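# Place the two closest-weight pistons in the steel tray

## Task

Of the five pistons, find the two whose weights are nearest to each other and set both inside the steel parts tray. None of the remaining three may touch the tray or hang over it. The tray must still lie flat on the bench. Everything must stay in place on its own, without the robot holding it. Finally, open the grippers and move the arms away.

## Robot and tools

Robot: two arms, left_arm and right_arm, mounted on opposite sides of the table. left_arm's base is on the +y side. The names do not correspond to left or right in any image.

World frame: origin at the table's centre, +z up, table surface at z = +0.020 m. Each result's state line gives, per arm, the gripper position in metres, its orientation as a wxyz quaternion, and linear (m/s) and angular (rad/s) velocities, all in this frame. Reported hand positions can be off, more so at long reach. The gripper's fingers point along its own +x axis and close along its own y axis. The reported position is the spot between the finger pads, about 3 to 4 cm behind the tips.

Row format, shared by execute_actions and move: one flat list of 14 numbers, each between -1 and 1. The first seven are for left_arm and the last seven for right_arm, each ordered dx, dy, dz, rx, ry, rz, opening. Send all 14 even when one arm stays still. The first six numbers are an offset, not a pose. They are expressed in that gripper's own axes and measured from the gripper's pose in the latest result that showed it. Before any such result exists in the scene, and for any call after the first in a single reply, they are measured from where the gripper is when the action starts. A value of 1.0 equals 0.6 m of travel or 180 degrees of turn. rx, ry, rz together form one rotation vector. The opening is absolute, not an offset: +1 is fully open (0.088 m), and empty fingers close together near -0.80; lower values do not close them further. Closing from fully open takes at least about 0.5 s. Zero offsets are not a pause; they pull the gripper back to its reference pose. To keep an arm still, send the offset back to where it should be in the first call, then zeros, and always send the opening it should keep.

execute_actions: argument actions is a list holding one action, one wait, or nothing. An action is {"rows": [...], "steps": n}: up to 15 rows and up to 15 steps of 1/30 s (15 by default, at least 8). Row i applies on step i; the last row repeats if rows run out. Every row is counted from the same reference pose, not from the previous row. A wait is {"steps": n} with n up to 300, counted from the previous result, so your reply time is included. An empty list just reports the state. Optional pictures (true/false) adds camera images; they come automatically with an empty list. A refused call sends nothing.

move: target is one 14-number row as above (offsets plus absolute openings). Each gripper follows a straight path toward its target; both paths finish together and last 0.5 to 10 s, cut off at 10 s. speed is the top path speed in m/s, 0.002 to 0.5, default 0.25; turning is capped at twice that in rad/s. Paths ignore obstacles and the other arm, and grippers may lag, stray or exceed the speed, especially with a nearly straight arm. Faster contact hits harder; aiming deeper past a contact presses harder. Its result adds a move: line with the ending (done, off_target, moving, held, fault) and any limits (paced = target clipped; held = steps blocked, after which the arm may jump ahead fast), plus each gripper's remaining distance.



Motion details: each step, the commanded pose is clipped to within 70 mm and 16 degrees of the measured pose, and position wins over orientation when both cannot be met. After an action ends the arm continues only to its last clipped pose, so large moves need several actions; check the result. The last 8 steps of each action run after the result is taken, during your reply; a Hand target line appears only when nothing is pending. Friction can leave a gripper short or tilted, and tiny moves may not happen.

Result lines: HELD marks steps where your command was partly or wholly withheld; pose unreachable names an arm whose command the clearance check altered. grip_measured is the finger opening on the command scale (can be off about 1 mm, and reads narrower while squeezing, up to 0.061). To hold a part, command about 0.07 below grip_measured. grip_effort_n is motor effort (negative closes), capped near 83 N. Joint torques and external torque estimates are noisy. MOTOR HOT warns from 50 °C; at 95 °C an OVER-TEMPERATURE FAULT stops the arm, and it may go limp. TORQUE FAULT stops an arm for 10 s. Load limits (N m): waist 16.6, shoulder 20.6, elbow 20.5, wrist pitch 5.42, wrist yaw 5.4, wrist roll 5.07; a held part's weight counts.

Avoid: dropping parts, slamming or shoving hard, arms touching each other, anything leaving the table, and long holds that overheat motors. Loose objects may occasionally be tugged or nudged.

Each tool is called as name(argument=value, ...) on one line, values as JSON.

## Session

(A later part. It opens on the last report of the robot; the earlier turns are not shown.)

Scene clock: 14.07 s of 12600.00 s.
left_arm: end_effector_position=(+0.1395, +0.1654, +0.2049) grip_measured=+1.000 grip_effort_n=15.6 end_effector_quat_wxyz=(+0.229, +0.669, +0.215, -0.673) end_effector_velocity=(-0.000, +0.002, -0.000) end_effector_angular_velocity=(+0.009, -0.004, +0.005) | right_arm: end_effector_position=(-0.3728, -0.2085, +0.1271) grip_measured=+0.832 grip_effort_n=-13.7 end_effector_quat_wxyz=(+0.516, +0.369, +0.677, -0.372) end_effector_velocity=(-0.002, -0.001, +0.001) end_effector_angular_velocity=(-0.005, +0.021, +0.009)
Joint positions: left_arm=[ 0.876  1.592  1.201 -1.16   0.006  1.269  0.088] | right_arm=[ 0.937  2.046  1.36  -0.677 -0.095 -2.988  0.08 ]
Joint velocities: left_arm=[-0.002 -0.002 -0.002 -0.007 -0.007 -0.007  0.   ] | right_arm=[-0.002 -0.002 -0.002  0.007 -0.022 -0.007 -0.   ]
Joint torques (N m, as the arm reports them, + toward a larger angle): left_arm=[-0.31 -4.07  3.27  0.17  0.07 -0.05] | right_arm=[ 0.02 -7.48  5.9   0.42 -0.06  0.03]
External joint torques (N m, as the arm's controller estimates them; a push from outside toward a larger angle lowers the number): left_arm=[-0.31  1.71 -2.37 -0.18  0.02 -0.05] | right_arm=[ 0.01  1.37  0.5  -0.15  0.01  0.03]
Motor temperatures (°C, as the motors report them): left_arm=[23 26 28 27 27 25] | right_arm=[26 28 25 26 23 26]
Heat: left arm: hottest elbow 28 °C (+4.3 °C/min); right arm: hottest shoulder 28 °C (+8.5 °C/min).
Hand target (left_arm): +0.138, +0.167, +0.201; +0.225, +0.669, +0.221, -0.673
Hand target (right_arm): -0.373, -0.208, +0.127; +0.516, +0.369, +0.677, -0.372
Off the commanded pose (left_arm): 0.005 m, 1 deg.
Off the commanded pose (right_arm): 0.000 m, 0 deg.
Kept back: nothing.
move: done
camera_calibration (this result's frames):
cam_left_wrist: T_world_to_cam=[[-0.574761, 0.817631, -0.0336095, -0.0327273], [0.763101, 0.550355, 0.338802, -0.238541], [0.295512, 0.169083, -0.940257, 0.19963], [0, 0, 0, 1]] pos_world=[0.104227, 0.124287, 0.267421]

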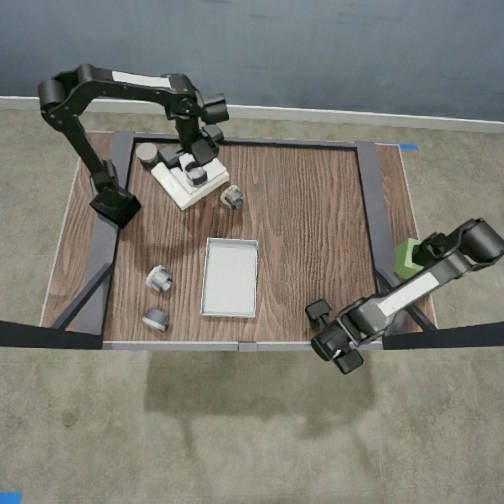

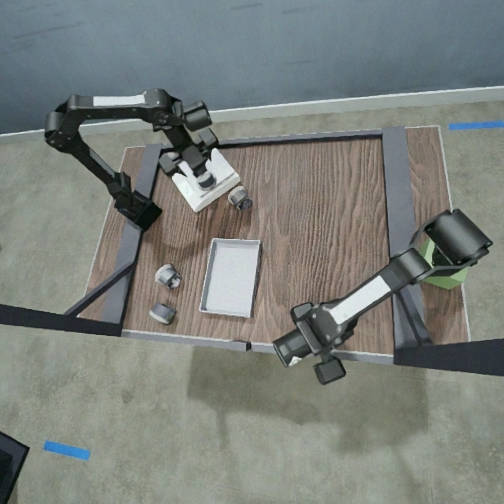

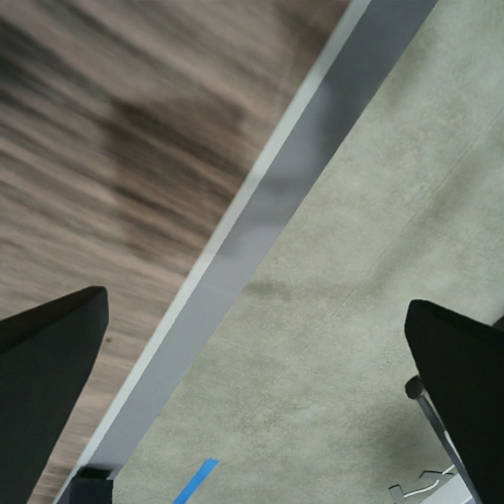

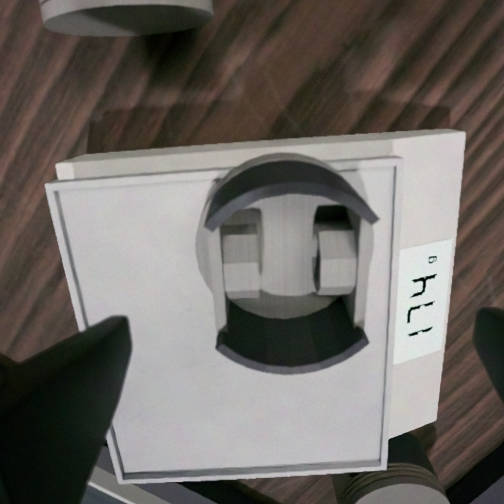

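move(target=[0.1,0,0,0,0,0,1,0,0,0,0,0,0,0.83], speed=0.12)

move(target=[0,0,0,0,0,0,-0.1,0,0,0,0,0,0,0.83])

Scene clock: 15.40 s of 12600.00 s.
left_arm: end_effector_position=(+0.1406, +0.1623, +0.1496) grip_measured=+1.000 grip_effort_n=15.6 end_effector_quat_wxyz=(+0.235, +0.669, +0.211, -0.673) end_effector_velocity=(+0.002, +0.005, -0.002) end_effector_angular_velocity=(+0.023, -0.015, -0.004) | right_arm: end_effector_position=(-0.3728, -0.2085, +0.1271) grip_measured=+0.832 grip_effort_n=-13.3 end_effector_quat_wxyz=(+0.516, +0.369, +0.677, -0.372) end_effector_velocity=(-0.002, -0.004, +0.000) end_effector_angular_velocity=(-0.020, +0.014, -0.000)
Joint positions: left_arm=[ 0.876  1.648  1.032 -0.921  0.006  1.267  0.088] | right_arm=[ 0.937  2.046  1.36  -0.677 -0.095 -2.988  0.08 ]
Joint velocities: left_arm=[ 0.002  0.002 -0.007 -0.007 -0.022  0.007  0.   ] | right_arm=[ 0.002 -0.002 -0.002 -0.007 -0.022  0.007 -0.   ]
Joint torques (N m, as the arm reports them, + toward a larger angle): left_arm=[-0.19 -4.23  3.17  0.18  0.08 -0.01] | right_arm=[ 0.03 -7.45  5.92  0.41 -0.06  0.02]
External joint torques (N m, as the arm's controller estimates them; a push from outside toward a larger angle lowers the number): left_arm=[-0.2   1.7  -2.16 -0.17  0.02 -0.01] | right_arm=[ 0.    1.43  0.46 -0.17  0.02  0.02]
Motor temperatures (°C, as the motors report them): left_arm=[23 26 29 27 27 25] | right_arm=[26 28 25 26 23 26]
Heat: left arm: hottest elbow 29 °C (+7.8 °C/min); right arm: hottest shoulder 28 °C (+7.8 °C/min).
Hand target (left_arm): +0.139, +0.165, +0.145; +0.229, +0.669, +0.215, -0.673
Hand target (right_arm): -0.373, -0.208, +0.127; +0.516, +0.369, +0.677, -0.372
Off the commanded pose (left_arm): 0.005 m, 1 deg.
Off the commanded pose (right_arm): 0.000 m, 0 deg.
Kept back: nothing.
move: done
camera_calibration (this result's frames):
cam_left_wrist: T_world_to_cam=[[-0.575808, 0.816181, -0.0478927, -0.0288979], [0.760611, 0.556246, 0.334755, -0.218947], [0.299861, 0.156327, -0.941087, 0.149472], [0, 0, 0, 1]] pos_world=[0.105073, 0.122008, 0.212575]

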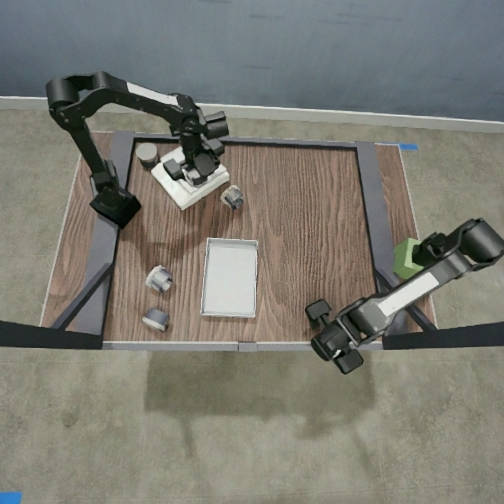

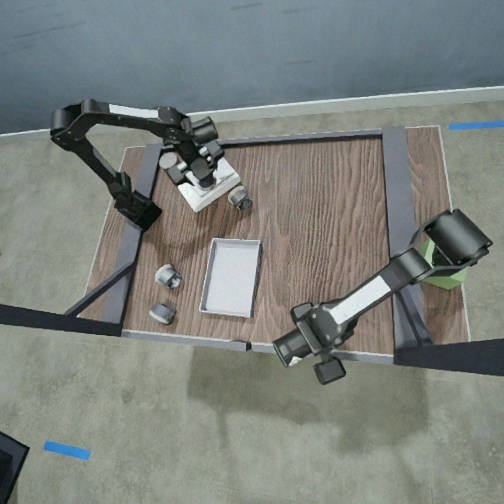

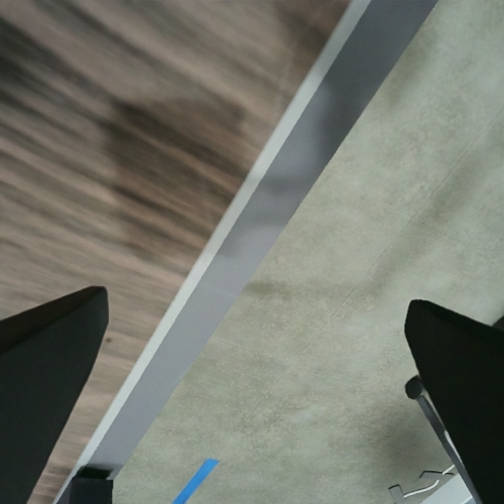

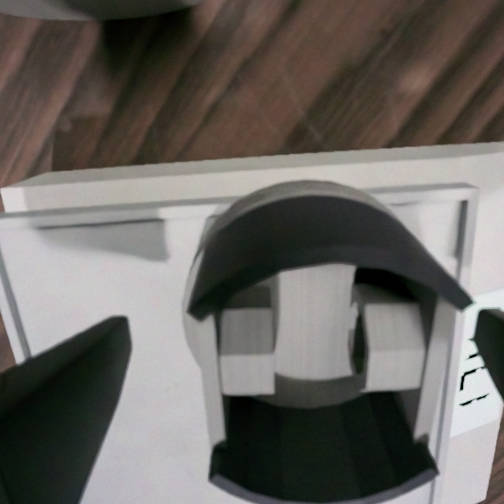

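Scene clock: 16.03 s of 12600.00 s.
left_arm: end_effector_position=(+0.1404, +0.1627, +0.1495) grip_measured=+0.299 grip_effort_n=-83.5 end_effector_quat_wxyz=(+0.234, +0.669, +0.211, -0.673) end_effector_velocity=(+0.002, +0.001, -0.001) end_effector_angular_velocity=(+0.005, -0.021, +0.020) | right_arm: end_effector_position=(-0.3728, -0.2085, +0.1271) grip_measured=+0.832 grip_effort_n=-13.7 end_effector_quat_wxyz=(+0.516, +0.369, +0.677, -0.372) end_effector_velocity=(+0.000, -0.000, -0.001) end_effector_angular_velocity=(+0.005, -0.004, -0.006)
Joint positions: left_arm=[ 0.876  1.648  1.032 -0.922  0.006  1.267  0.054] | right_arm=[ 0.937  2.046  1.36  -0.677 -0.095 -2.988  0.08 ]
Joint velocities: left_arm=[-0.002 -0.002 -0.007  0.007 -0.022 -0.022  0.   ] | right_arm=[ 0.002 -0.002 -0.007  0.007  0.007  0.007  0.   ]
Joint torques (N m, as the arm reports them, + toward a larger angle): left_arm=[-0.05 -4.98  3.99  0.13  0.08 -0.01] | right_arm=[ 0.02 -7.45  5.91  0.41 -0.05  0.02]
External joint torques (N m, as the arm's controller estimates them; a push from outside toward a larger angle lowers the number): left_arm=[-0.07  0.91 -1.31 -0.23  0.03 -0.01] | right_arm=[-0.02  1.45  0.45 -0.16  0.01  0.02]
Motor temperatures (°C, as the motors report them): left_arm=[23 26 29 27 27 25] | right_arm=[26 28 25 26 23 26]
Heat: left arm: hottest elbow 29 °C (+7.5 °C/min); right arm: hottest shoulder 28 °C (+7.5 °C/min).
Hand target (left_arm): +0.141, +0.162, +0.150; +0.235, +0.669, +0.211, -0.673
Hand target (right_arm): -0.373, -0.208, +0.127; +0.516, +0.369, +0.677, -0.372
Off the commanded pose (left_arm): 0.000 m, 0 deg.
Off the commanded pose (right_arm): 0.000 m, 0 deg.
Kept back: nothing.
move: done
camera_calibration (this result's frames):
cam_left_wrist: T_world_to_cam=[[-0.575837, 0.816266, -0.0460599, -0.0296201], [0.760822, 0.555644, 0.335275, -0.219045], [0.299267, 0.158021, -0.940994, 0.149147], [0, 0, 0, 1]] pos_world=[0.104963, 0.122321, 0.212422]

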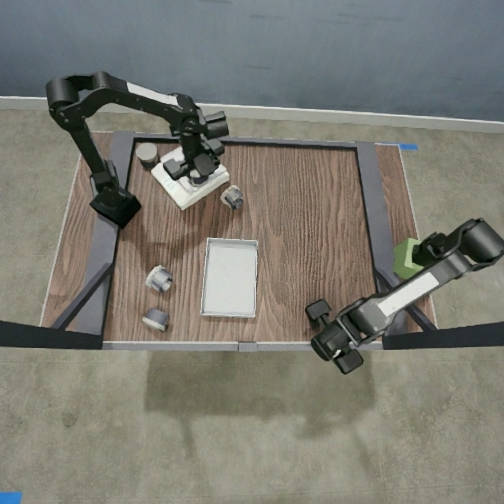

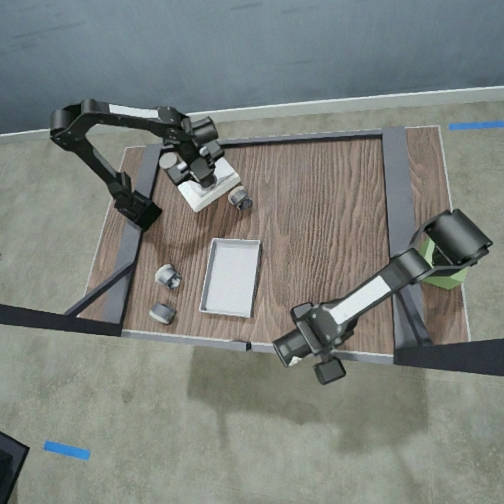

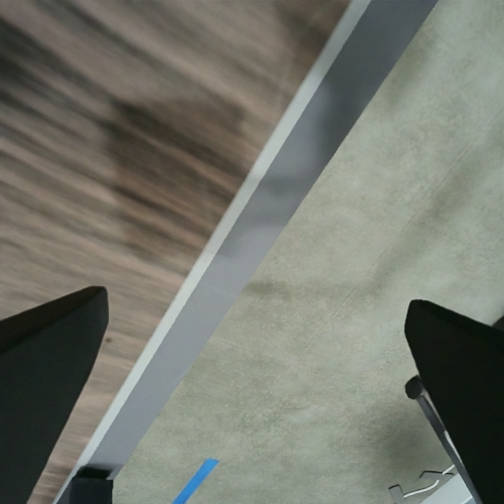

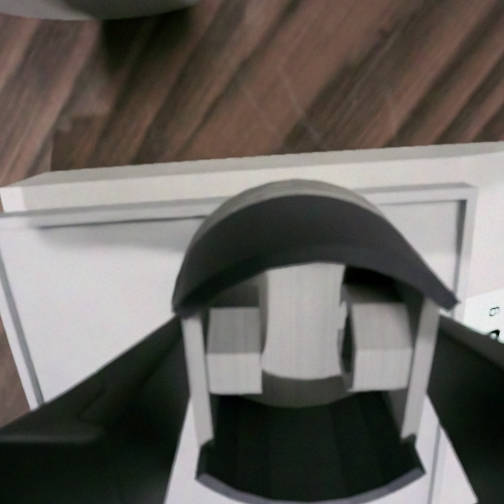

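move(target=[0,0,0,0,0,0,0.9,0,0,0,0,0,0,0.83])

move(target=[0.045,0,0,0,0,0,0.9,0,0,0,0,0,0,0.83], speed=0.08)

move(target=[0,0,0,0,0,0,0,0,0,0,0,0,0,0.83])

Scene clock: 17.13 s of 12600.00 s.
left_arm: end_effector_position=(+0.1404, +0.1627, +0.1495) grip_measured=+0.896 grip_effort_n=15.6 end_effector_quat_wxyz=(+0.234, +0.669, +0.211, -0.673) end_effector_velocity=(-0.003, +0.002, -0.001) end_effector_angular_velocity=(+0.009, +0.011, -0.010) | right_arm: end_effector_position=(-0.3728, -0.2085, +0.1271) grip_measured=+0.832 grip_effort_n=-13.7 end_effector_quat_wxyz=(+0.516, +0.369, +0.677, -0.372) end_effector_velocity=(+0.004, -0.002, -0.001) end_effector_angular_velocity=(-0.013, -0.019, +0.003)
Joint positions: left_arm=[ 0.876  1.648  1.032 -0.922  0.006  1.267  0.083] | right_arm=[ 0.937  2.046  1.36  -0.677 -0.095 -2.988  0.08 ]
Joint velocities: left_arm=[-0.002  0.002 -0.002 -0.007  0.007  0.007  0.001] | right_arm=[-0.002  0.002  0.002 -0.022  0.007 -0.007 -0.   ]
Joint torques (N m, as the arm reports them, + toward a larger angle): left_arm=[-0.04 -5.01  3.93  0.01  0.08 -0.01] | right_arm=[ 0.02 -7.46  5.92  0.41 -0.05  0.02]
External joint torques (N m, as the arm's controller estimates them; a push from outside toward a larger angle lowers the number): left_arm=[-0.06  0.89 -1.4  -0.34  0.03 -0.01] | right_arm=[ 0.04  1.35  0.51 -0.15  0.    0.02]
Motor temperatures (°C, as the motors report them): left_arm=[23 26 29 27 27 25] | right_arm=[26 28 25 26 23 26]
Heat: left arm: hottest elbow 29 °C (+7.0 °C/min); right arm: hottest shoulder 28 °C (+7.0 °C/min).
Hand target (left_arm): +0.140, +0.163, +0.150; +0.234, +0.669, +0.211, -0.673
Hand target (right_arm): -0.373, -0.208, +0.127; +0.516, +0.369, +0.677, -0.372
Off the commanded pose (left_arm): 0.000 m, 0 deg.
Off the commanded pose (right_arm): 0.000 m, 0 deg.
Kept back: nothing.
move: done
camera_calibration (this result's frames):
cam_left_wrist: T_world_to_cam=[[-0.575837, 0.816266, -0.0460599, -0.0296201], [0.760822, 0.555644, 0.335275, -0.219045], [0.299267, 0.158021, -0.940994, 0.149147], [0, 0, 0, 1]] pos_world=[0.104963, 0.122321, 0.212422]

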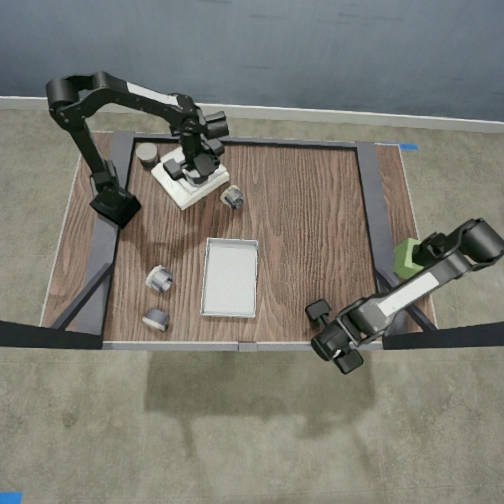

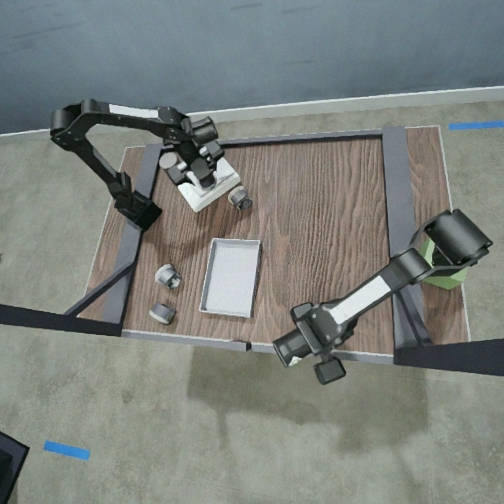

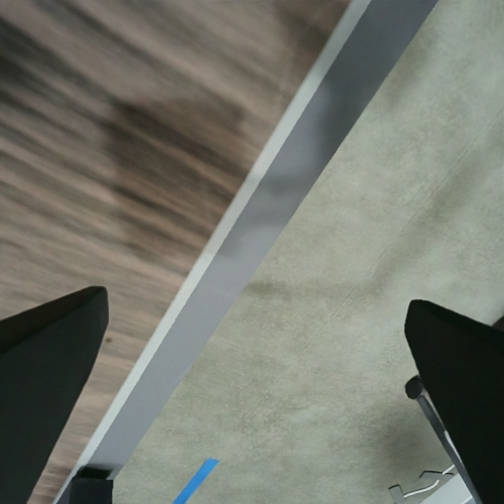

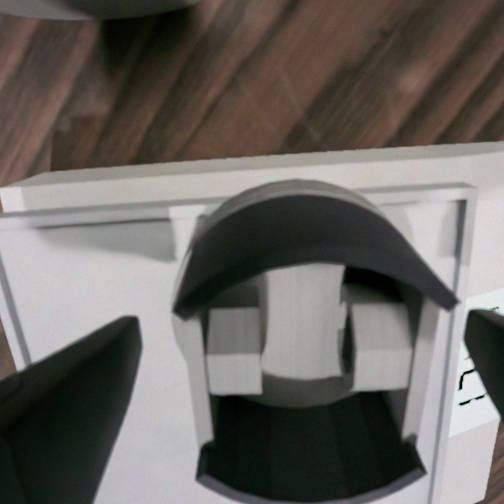

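Scene clock: 17.93 s of 12600.00 s.
left_arm: end_effector_position=(+0.1416, +0.1594, +0.1270) grip_measured=+0.898 grip_effort_n=16.0 end_effector_quat_wxyz=(+0.239, +0.669, +0.206, -0.673) end_effector_velocity=(+0.000, +0.004, -0.001) end_effector_angular_velocity=(+0.014, -0.002, +0.025) | right_arm: end_effector_position=(-0.3728, -0.2085, +0.1271) grip_measured=+0.832 grip_effort_n=-13.7 end_effector_quat_wxyz=(+0.516, +0.369, +0.677, -0.372) end_effector_velocity=(+0.003, -0.001, -0.000) end_effector_angular_velocity=(-0.001, -0.011, +0.003)
Joint positions: left_arm=[ 0.876  1.687  0.976 -0.814  0.006  1.267  0.083] | right_arm=[ 0.937  2.046  1.36  -0.677 -0.095 -2.988  0.08 ]
Joint velocities: left_arm=[ 0.002 -0.002 -0.007 -0.007 -0.007 -0.022 -0.   ] | right_arm=[-0.002 -0.002 -0.002 -0.007  0.007 -0.007  0.   ]
Joint torques (N m, as the arm reports them, + toward a larger angle): left_arm=[-0.17 -4.35  2.91  0.17  0.08 -0.05] | right_arm=[ 0.   -7.48  5.91  0.41 -0.06  0.03]
External joint torques (N m, as the arm's controller estimates them; a push from outside toward a larger angle lowers the number): left_arm=[-0.2   1.67 -2.22 -0.21  0.02 -0.04] | right_arm=[ 0.07  1.36  0.5  -0.15 -0.01  0.02]
Motor temperatures (°C, as the motors report them): left_arm=[23 26 29 27 27 25] | right_arm=[26 28 25 26 23 26]
Heat: left arm: hottest elbow 29 °C (+6.7 °C/min); right arm: hottest shoulder 28 °C (+6.7 °C/min).
Hand target (left_arm): +0.140, +0.162, +0.123; +0.234, +0.669, +0.211, -0.673
Hand target (right_arm): -0.373, -0.208, +0.127; +0.516, +0.369, +0.677, -0.372
Off the commanded pose (left_arm): 0.005 m, 1 deg.
Off the commanded pose (right_arm): 0.000 m, 0 deg.
Kept back: nothing.
move: done
camera_calibration (this result's frames):
cam_left_wrist: T_world_to_cam=[[-0.57559, 0.815562, -0.0596181, -0.0255541], [0.759264, 0.560083, 0.3314, -0.210554], [0.303668, 0.145485, -0.941605, 0.129581], [0, 0, 0, 1]] pos_world=[0.105807, 0.119916, 0.190268]

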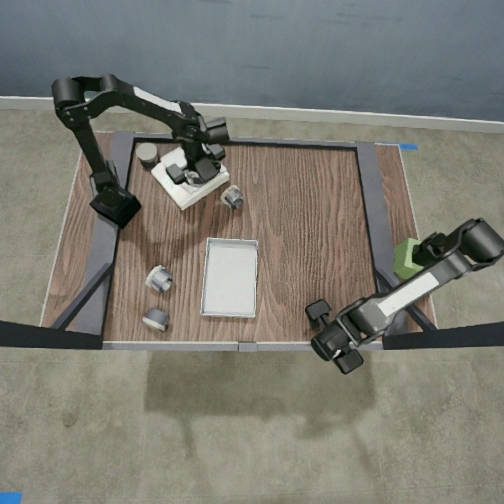

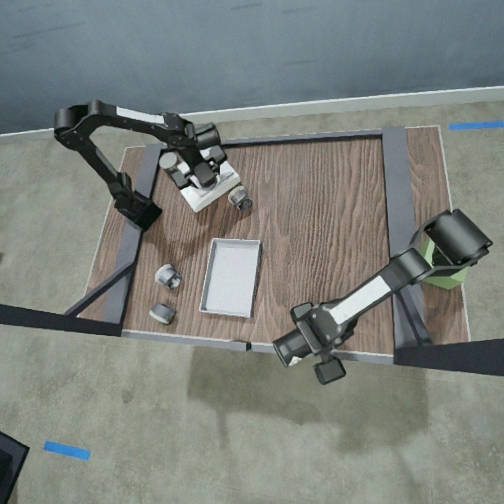

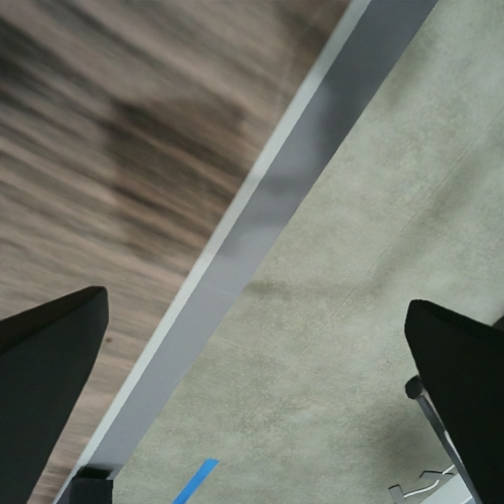

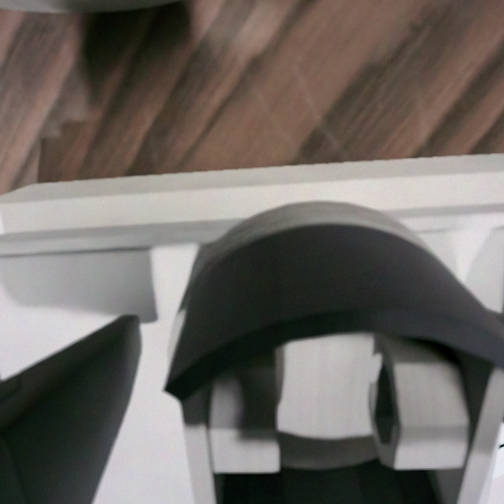

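Scene clock: 18.43 s of 12600.00 s.
left_arm: end_effector_position=(+0.1414, +0.1596, +0.1270) grip_measured=+0.631 grip_effort_n=-83.5 end_effector_quat_wxyz=(+0.239, +0.669, +0.207, -0.673) end_effector_velocity=(+0.002, -0.000, +0.000) end_effector_angular_velocity=(-0.005, -0.008, +0.025) | right_arm: end_effector_position=(-0.3728, -0.2085, +0.1271) grip_measured=+0.832 grip_effort_n=-14.2 end_effector_quat_wxyz=(+0.516, +0.369, +0.677, -0.372) end_effector_velocity=(+0.003, -0.004, -0.001) end_effector_angular_velocity=(-0.021, -0.007, +0.006)
Joint positions: left_arm=[ 0.876  1.687  0.976 -0.815  0.006  1.267  0.07 ] | right_arm=[ 0.937  2.046  1.36  -0.677 -0.095 -2.988  0.08 ]
Joint velocities: left_arm=[ 0.002 -0.002 -0.002  0.007 -0.007 -0.022 -0.   ] | right_arm=[-0.002 -0.002 -0.002 -0.022 -0.007 -0.007  0.   ]
Joint torques (N m, as the arm reports them, + toward a larger angle): left_arm=[-0.06 -5.07  3.83  0.11  0.07 -0.02] | right_arm=[ 0.01 -7.46  5.9   0.41 -0.05  0.03]
External joint torques (N m, as the arm's controller estimates them; a push from outside toward a larger angle lowers the number): left_arm=[-0.09  0.94 -1.34 -0.29  0.02 -0.01] | right_arm=[-0.01  1.41  0.5  -0.15  0.02  0.03]
Motor temperatures (°C, as the motors report them): left_arm=[23 27 29 27 27 25] | right_arm=[26 28 25 26 23 26]
Heat: left arm: hottest elbow 29 °C (+6.5 °C/min); right arm: hottest shoulder 28 °C (+6.5 °C/min).
Hand target (left_arm): +0.142, +0.159, +0.127; +0.239, +0.669, +0.206, -0.673
Hand target (right_arm): -0.373, -0.208, +0.127; +0.516, +0.369, +0.677, -0.372
Off the commanded pose (left_arm): 0.000 m, 0 deg.
Off the commanded pose (right_arm): 0.000 m, 0 deg.
Kept back: nothing.
move: done
camera_calibration (this result's frames):
cam_left_wrist: T_world_to_cam=[[-0.57562, 0.815628, -0.0584152, -0.0259691], [0.759518, 0.559754, 0.331373, -0.210547], [0.302975, 0.146377, -0.94169, 0.129547], [0, 0, 0, 1]] pos_world=[0.105717, 0.120073, 0.190246]

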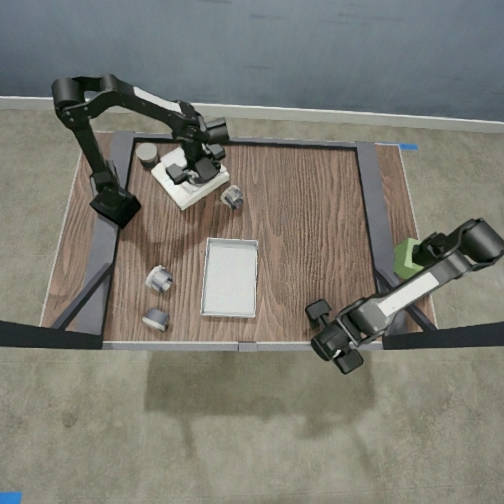

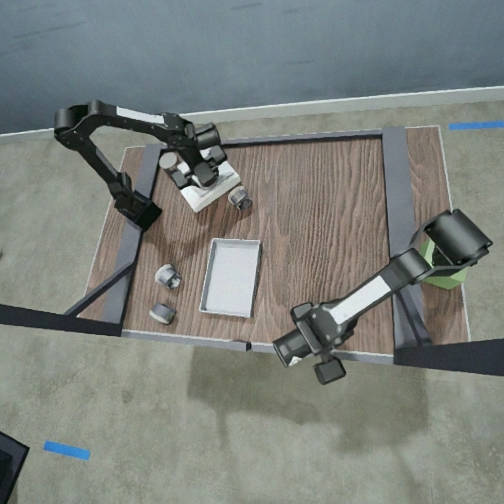

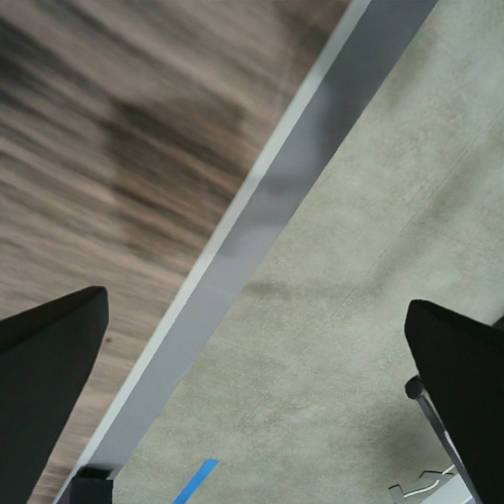

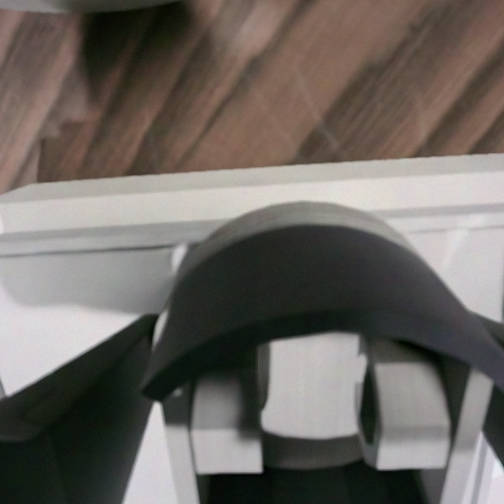

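move(target=[0,0,0,0,0,0,0.9,0,0,0,0,0,0,0.83])

move(target=[-0.026,0,0,0,0,0,0.9,0,0,0,0,0,0,0.83])

move(target=[0,0,0,0,0,0,0,0,0,0,0,0,0,0.83])

Scene clock: 19.40 s of 12600.00 s.
left_arm: end_effector_position=(+0.1414, +0.1596, +0.1270) grip_measured=+0.896 grip_effort_n=15.6 end_effector_quat_wxyz=(+0.239, +0.669, +0.207, -0.673) end_effector_velocity=(-0.002, +0.002, -0.000) end_effector_angular_velocity=(+0.009, -0.005, -0.014) | right_arm: end_effector_position=(-0.3728, -0.2085, +0.1271) grip_measured=+0.832 grip_effort_n=-13.7 end_effector_quat_wxyz=(+0.516, +0.369, +0.677, -0.372) end_effector_velocity=(+0.001, -0.001, +0.002) end_effector_angular_velocity=(-0.002, +0.002, +0.020)
Joint positions: left_arm=[ 0.876  1.687  0.976 -0.815  0.006  1.267  0.083] | right_arm=[ 0.937  2.046  1.36  -0.677 -0.095 -2.988  0.08 ]
Joint velocities: left_arm=[-0.007 -0.002 -0.002 -0.007 -0.007  0.007  0.   ] | right_arm=[-0.002 -0.007 -0.002 -0.007 -0.007 -0.022 -0.   ]
Joint torques (N m, as the arm reports them, + toward a larger angle): left_arm=[-0.1  -5.02  3.76  0.03  0.07 -0.01] | right_arm=[ 0.04 -7.47  5.89  0.42 -0.06  0.03]
External joint torques (N m, as the arm's controller estimates them; a push from outside toward a larger angle lowers the number): left_arm=[-0.06  1.02 -1.41 -0.35  0.01 -0.01] | right_arm=[ 0.02  1.46  0.42 -0.16  0.01  0.03]
Motor temperatures (°C, as the motors report them): left_arm=[23 27 29 27 27 25] | right_arm=[26 29 25 26 23 26]
Heat: left arm: hottest elbow 29 °C (+6.2 °C/min); right arm: hottest shoulder 29 °C (+9.3 °C/min).
Hand target (left_arm): +0.141, +0.160, +0.127; +0.239, +0.669, +0.207, -0.673
Hand target (right_arm): -0.373, -0.208, +0.127; +0.516, +0.369, +0.677, -0.372
Off the commanded pose (left_arm): 0.000 m, 0 deg.
Off the commanded pose (right_arm): 0.000 m, 0 deg.
Kept back: nothing.
move: done
camera_calibration (this result's frames):
cam_left_wrist: T_world_to_cam=[[-0.57562, 0.815628, -0.0584152, -0.0259691], [0.759518, 0.559754, 0.331373, -0.210547], [0.302975, 0.146377, -0.94169, 0.129547], [0, 0, 0, 1]] pos_world=[0.105717, 0.120073, 0.190246]

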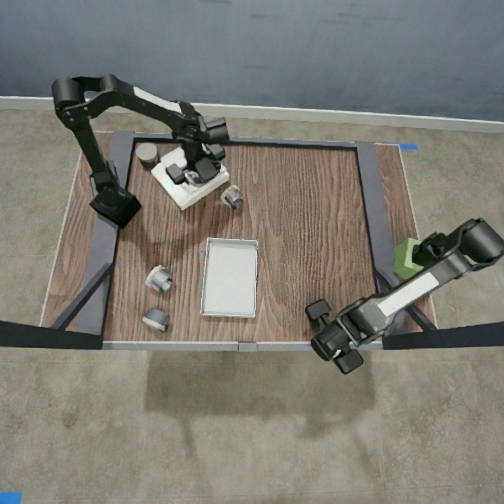

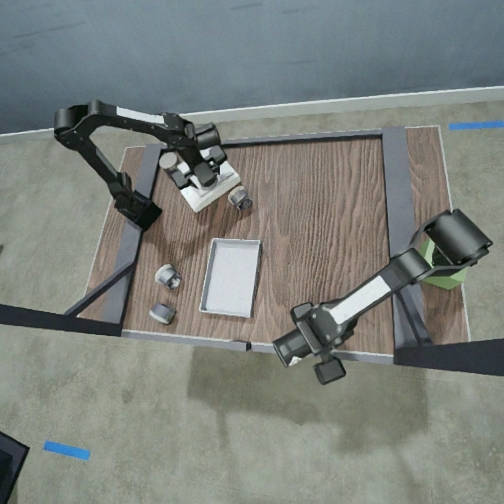

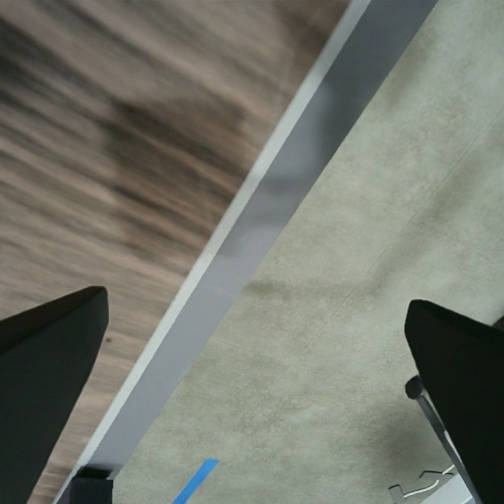

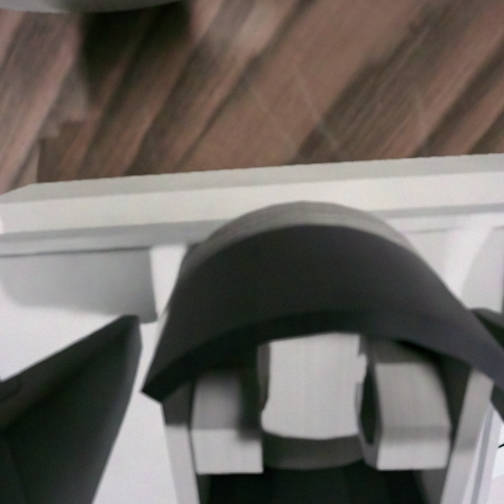

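Scene clock: 20.13 s of 12600.00 s.
left_arm: end_effector_position=(+0.1404, +0.1627, +0.1381) grip_measured=+0.898 grip_effort_n=16.0 end_effector_quat_wxyz=(+0.234, +0.669, +0.212, -0.673) end_effector_velocity=(+0.000, +0.003, -0.001) end_effector_angular_velocity=(+0.019, -0.016, +0.001) | right_arm: end_effector_position=(-0.3728, -0.2085, +0.1271) grip_measured=+0.832 grip_effort_n=-14.2 end_effector_quat_wxyz=(+0.516, +0.369, +0.677, -0.372) end_effector_velocity=(+0.001, -0.002, +0.000) end_effector_angular_velocity=(-0.009, +0.001, +0.006)
Joint positions: left_arm=[ 0.876  1.666  1.003 -0.876  0.006  1.267  0.083] | right_arm=[ 0.937  2.046  1.36  -0.677 -0.095 -2.988  0.08 ]
Joint velocities: left_arm=[-0.007  0.002 -0.002 -0.007 -0.022 -0.007  0.   ] | right_arm=[-0.002 -0.002 -0.002 -0.007 -0.007 -0.007 -0.   ]
Joint torques (N m, as the arm reports them, + toward a larger angle): left_arm=[-0.01 -5.92  5.   -0.11  0.08 -0.01] | right_arm=[ 0.03 -7.46  5.93  0.41 -0.06  0.02]
External joint torques (N m, as the arm's controller estimates them; a push from outside toward a larger angle lowers the number): left_arm=[ 0.01  0.06 -0.27 -0.48  0.02 -0.01] | right_arm=[ 0.03  1.38  0.52 -0.15  0.01  0.02]
Motor temperatures (°C, as the motors report them): left_arm=[23 27 29 27 27 25] | right_arm=[26 29 25 26 23 26]
Heat: left arm: hottest elbow 29 °C (+6.0 °C/min); right arm: hottest shoulder 29 °C (+8.9 °C/min).
Hand target (left_arm): +0.141, +0.160, +0.143; +0.239, +0.669, +0.206, -0.673
Hand target (right_arm): -0.373, -0.208, +0.127; +0.516, +0.369, +0.677, -0.372
Off the commanded pose (left_arm): 0.005 m, 1 deg.
Off the commanded pose (right_arm): 0.000 m, 0 deg.
Kept back: nothing.
move: done
camera_calibration (this result's frames):
cam_left_wrist: T_world_to_cam=[[-0.575861, 0.816316, -0.0448561, -0.0304092], [0.761077, 0.555315, 0.335243, -0.215166], [0.298573, 0.158914, -0.941063, 0.138383], [0, 0, 0, 1]] pos_world=[0.104929, 0.122317, 0.200996]

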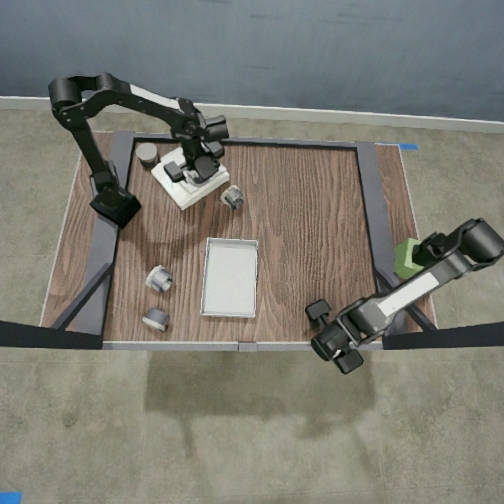

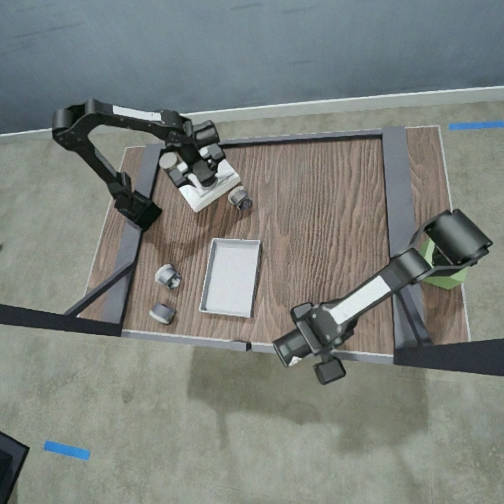

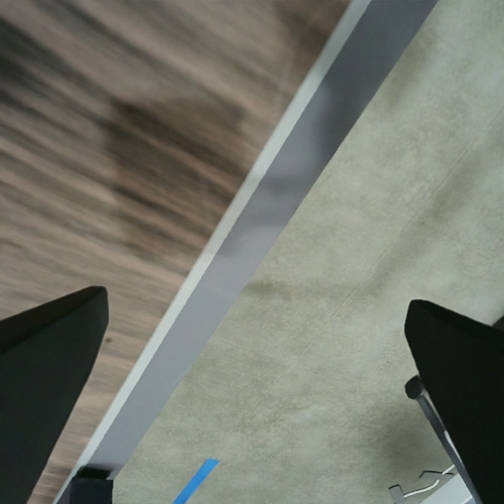

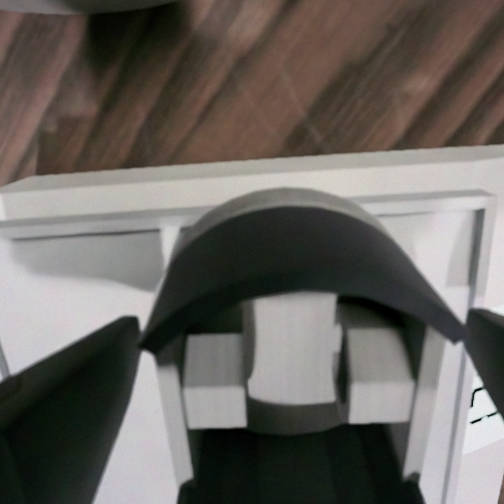

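Scene clock: 20.73 s of 12600.00 s.
left_arm: end_effector_position=(+0.1407, +0.1618, +0.1401) grip_measured=+0.296 grip_effort_n=-83.5 end_effector_quat_wxyz=(+0.236, +0.669, +0.209, -0.673) end_effector_velocity=(+0.002, +0.003, -0.000) end_effector_angular_velocity=(+0.014, -0.019, -0.009) | right_arm: end_effector_position=(-0.3728, -0.2085, +0.1271) grip_measured=+0.832 grip_effort_n=-14.2 end_effector_quat_wxyz=(+0.516, +0.369, +0.677, -0.372) end_effector_velocity=(+0.000, -0.005, -0.001) end_effector_angular_velocity=(-0.029, +0.004, +0.009)
Joint positions: left_arm=[ 0.876  1.661  1.005 -0.877  0.006  1.267  0.054] | right_arm=[ 0.937  2.046  1.36  -0.677 -0.095 -2.988  0.08 ]
Joint velocities: left_arm=[-0.002 -0.002 -0.002 -0.007 -0.022  0.007 -0.   ] | right_arm=[-0.002  0.002  0.002 -0.022 -0.022 -0.007 -0.   ]
Joint torques (N m, as the arm reports them, + toward a larger angle): left_arm=[-0.03 -4.5   3.63  0.07  0.09 -0.01] | right_arm=[ 0.03 -7.47  5.94  0.41 -0.06  0.03]
External joint torques (N m, as the arm's controller estimates them; a push from outside toward a larger angle lowers the number): left_arm=[-0.04  1.46 -1.64 -0.3   0.03  0.  ] | right_arm=[ 0.02  1.36  0.52 -0.15  0.01  0.03]
Motor temperatures (°C, as the motors report them): left_arm=[23 27 29 27 27 25] | right_arm=[26 29 25 26 23 26]
Heat: left arm: hottest elbow 29 °C (+5.8 °C/min); right arm: hottest shoulder 29 °C (+8.7 °C/min).
Hand target (left_arm): +0.140, +0.163, +0.138; +0.234, +0.669, +0.212, -0.673
Hand target (right_arm): -0.373, -0.208, +0.127; +0.516, +0.369, +0.677, -0.372
Off the commanded pose (left_arm): 0.002 m, 0 deg.
Off the commanded pose (right_arm): 0.000 m, 0 deg.
Kept back: nothing.
move: done
camera_calibration (this result's frames):
cam_left_wrist: T_world_to_cam=[[-0.575745, 0.816002, -0.0515577, -0.0283938], [0.760188, 0.557449, 0.333712, -0.215605], [0.301051, 0.152939, -0.941264, 0.140877], [0, 0, 0, 1]] pos_world=[0.105142, 0.121813, 0.203089]

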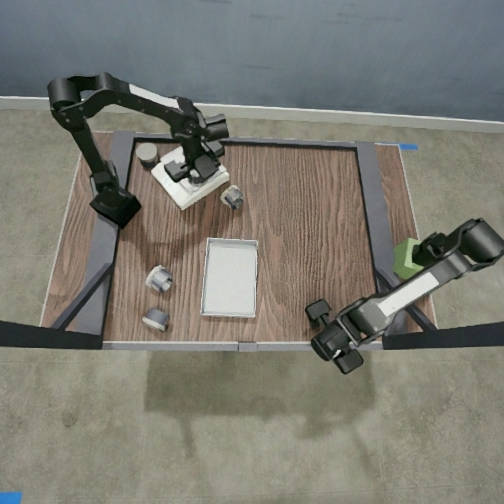

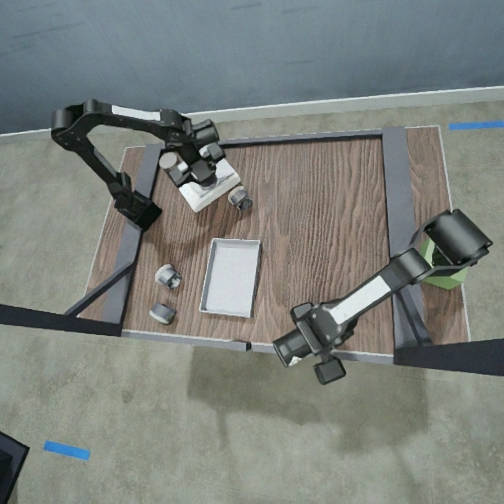

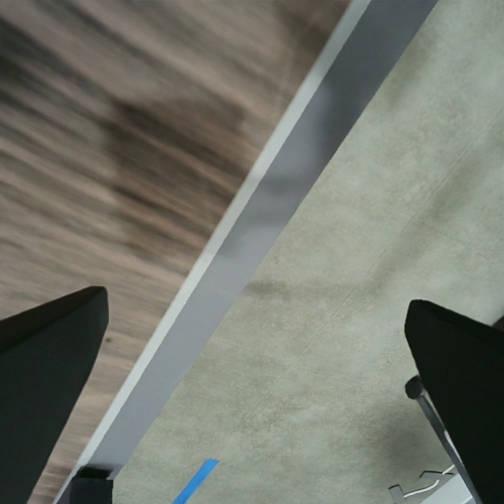

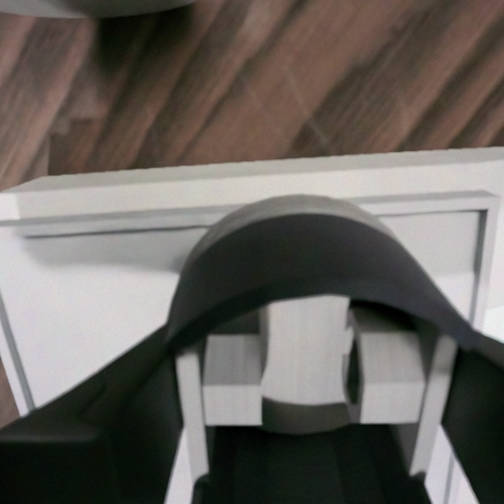

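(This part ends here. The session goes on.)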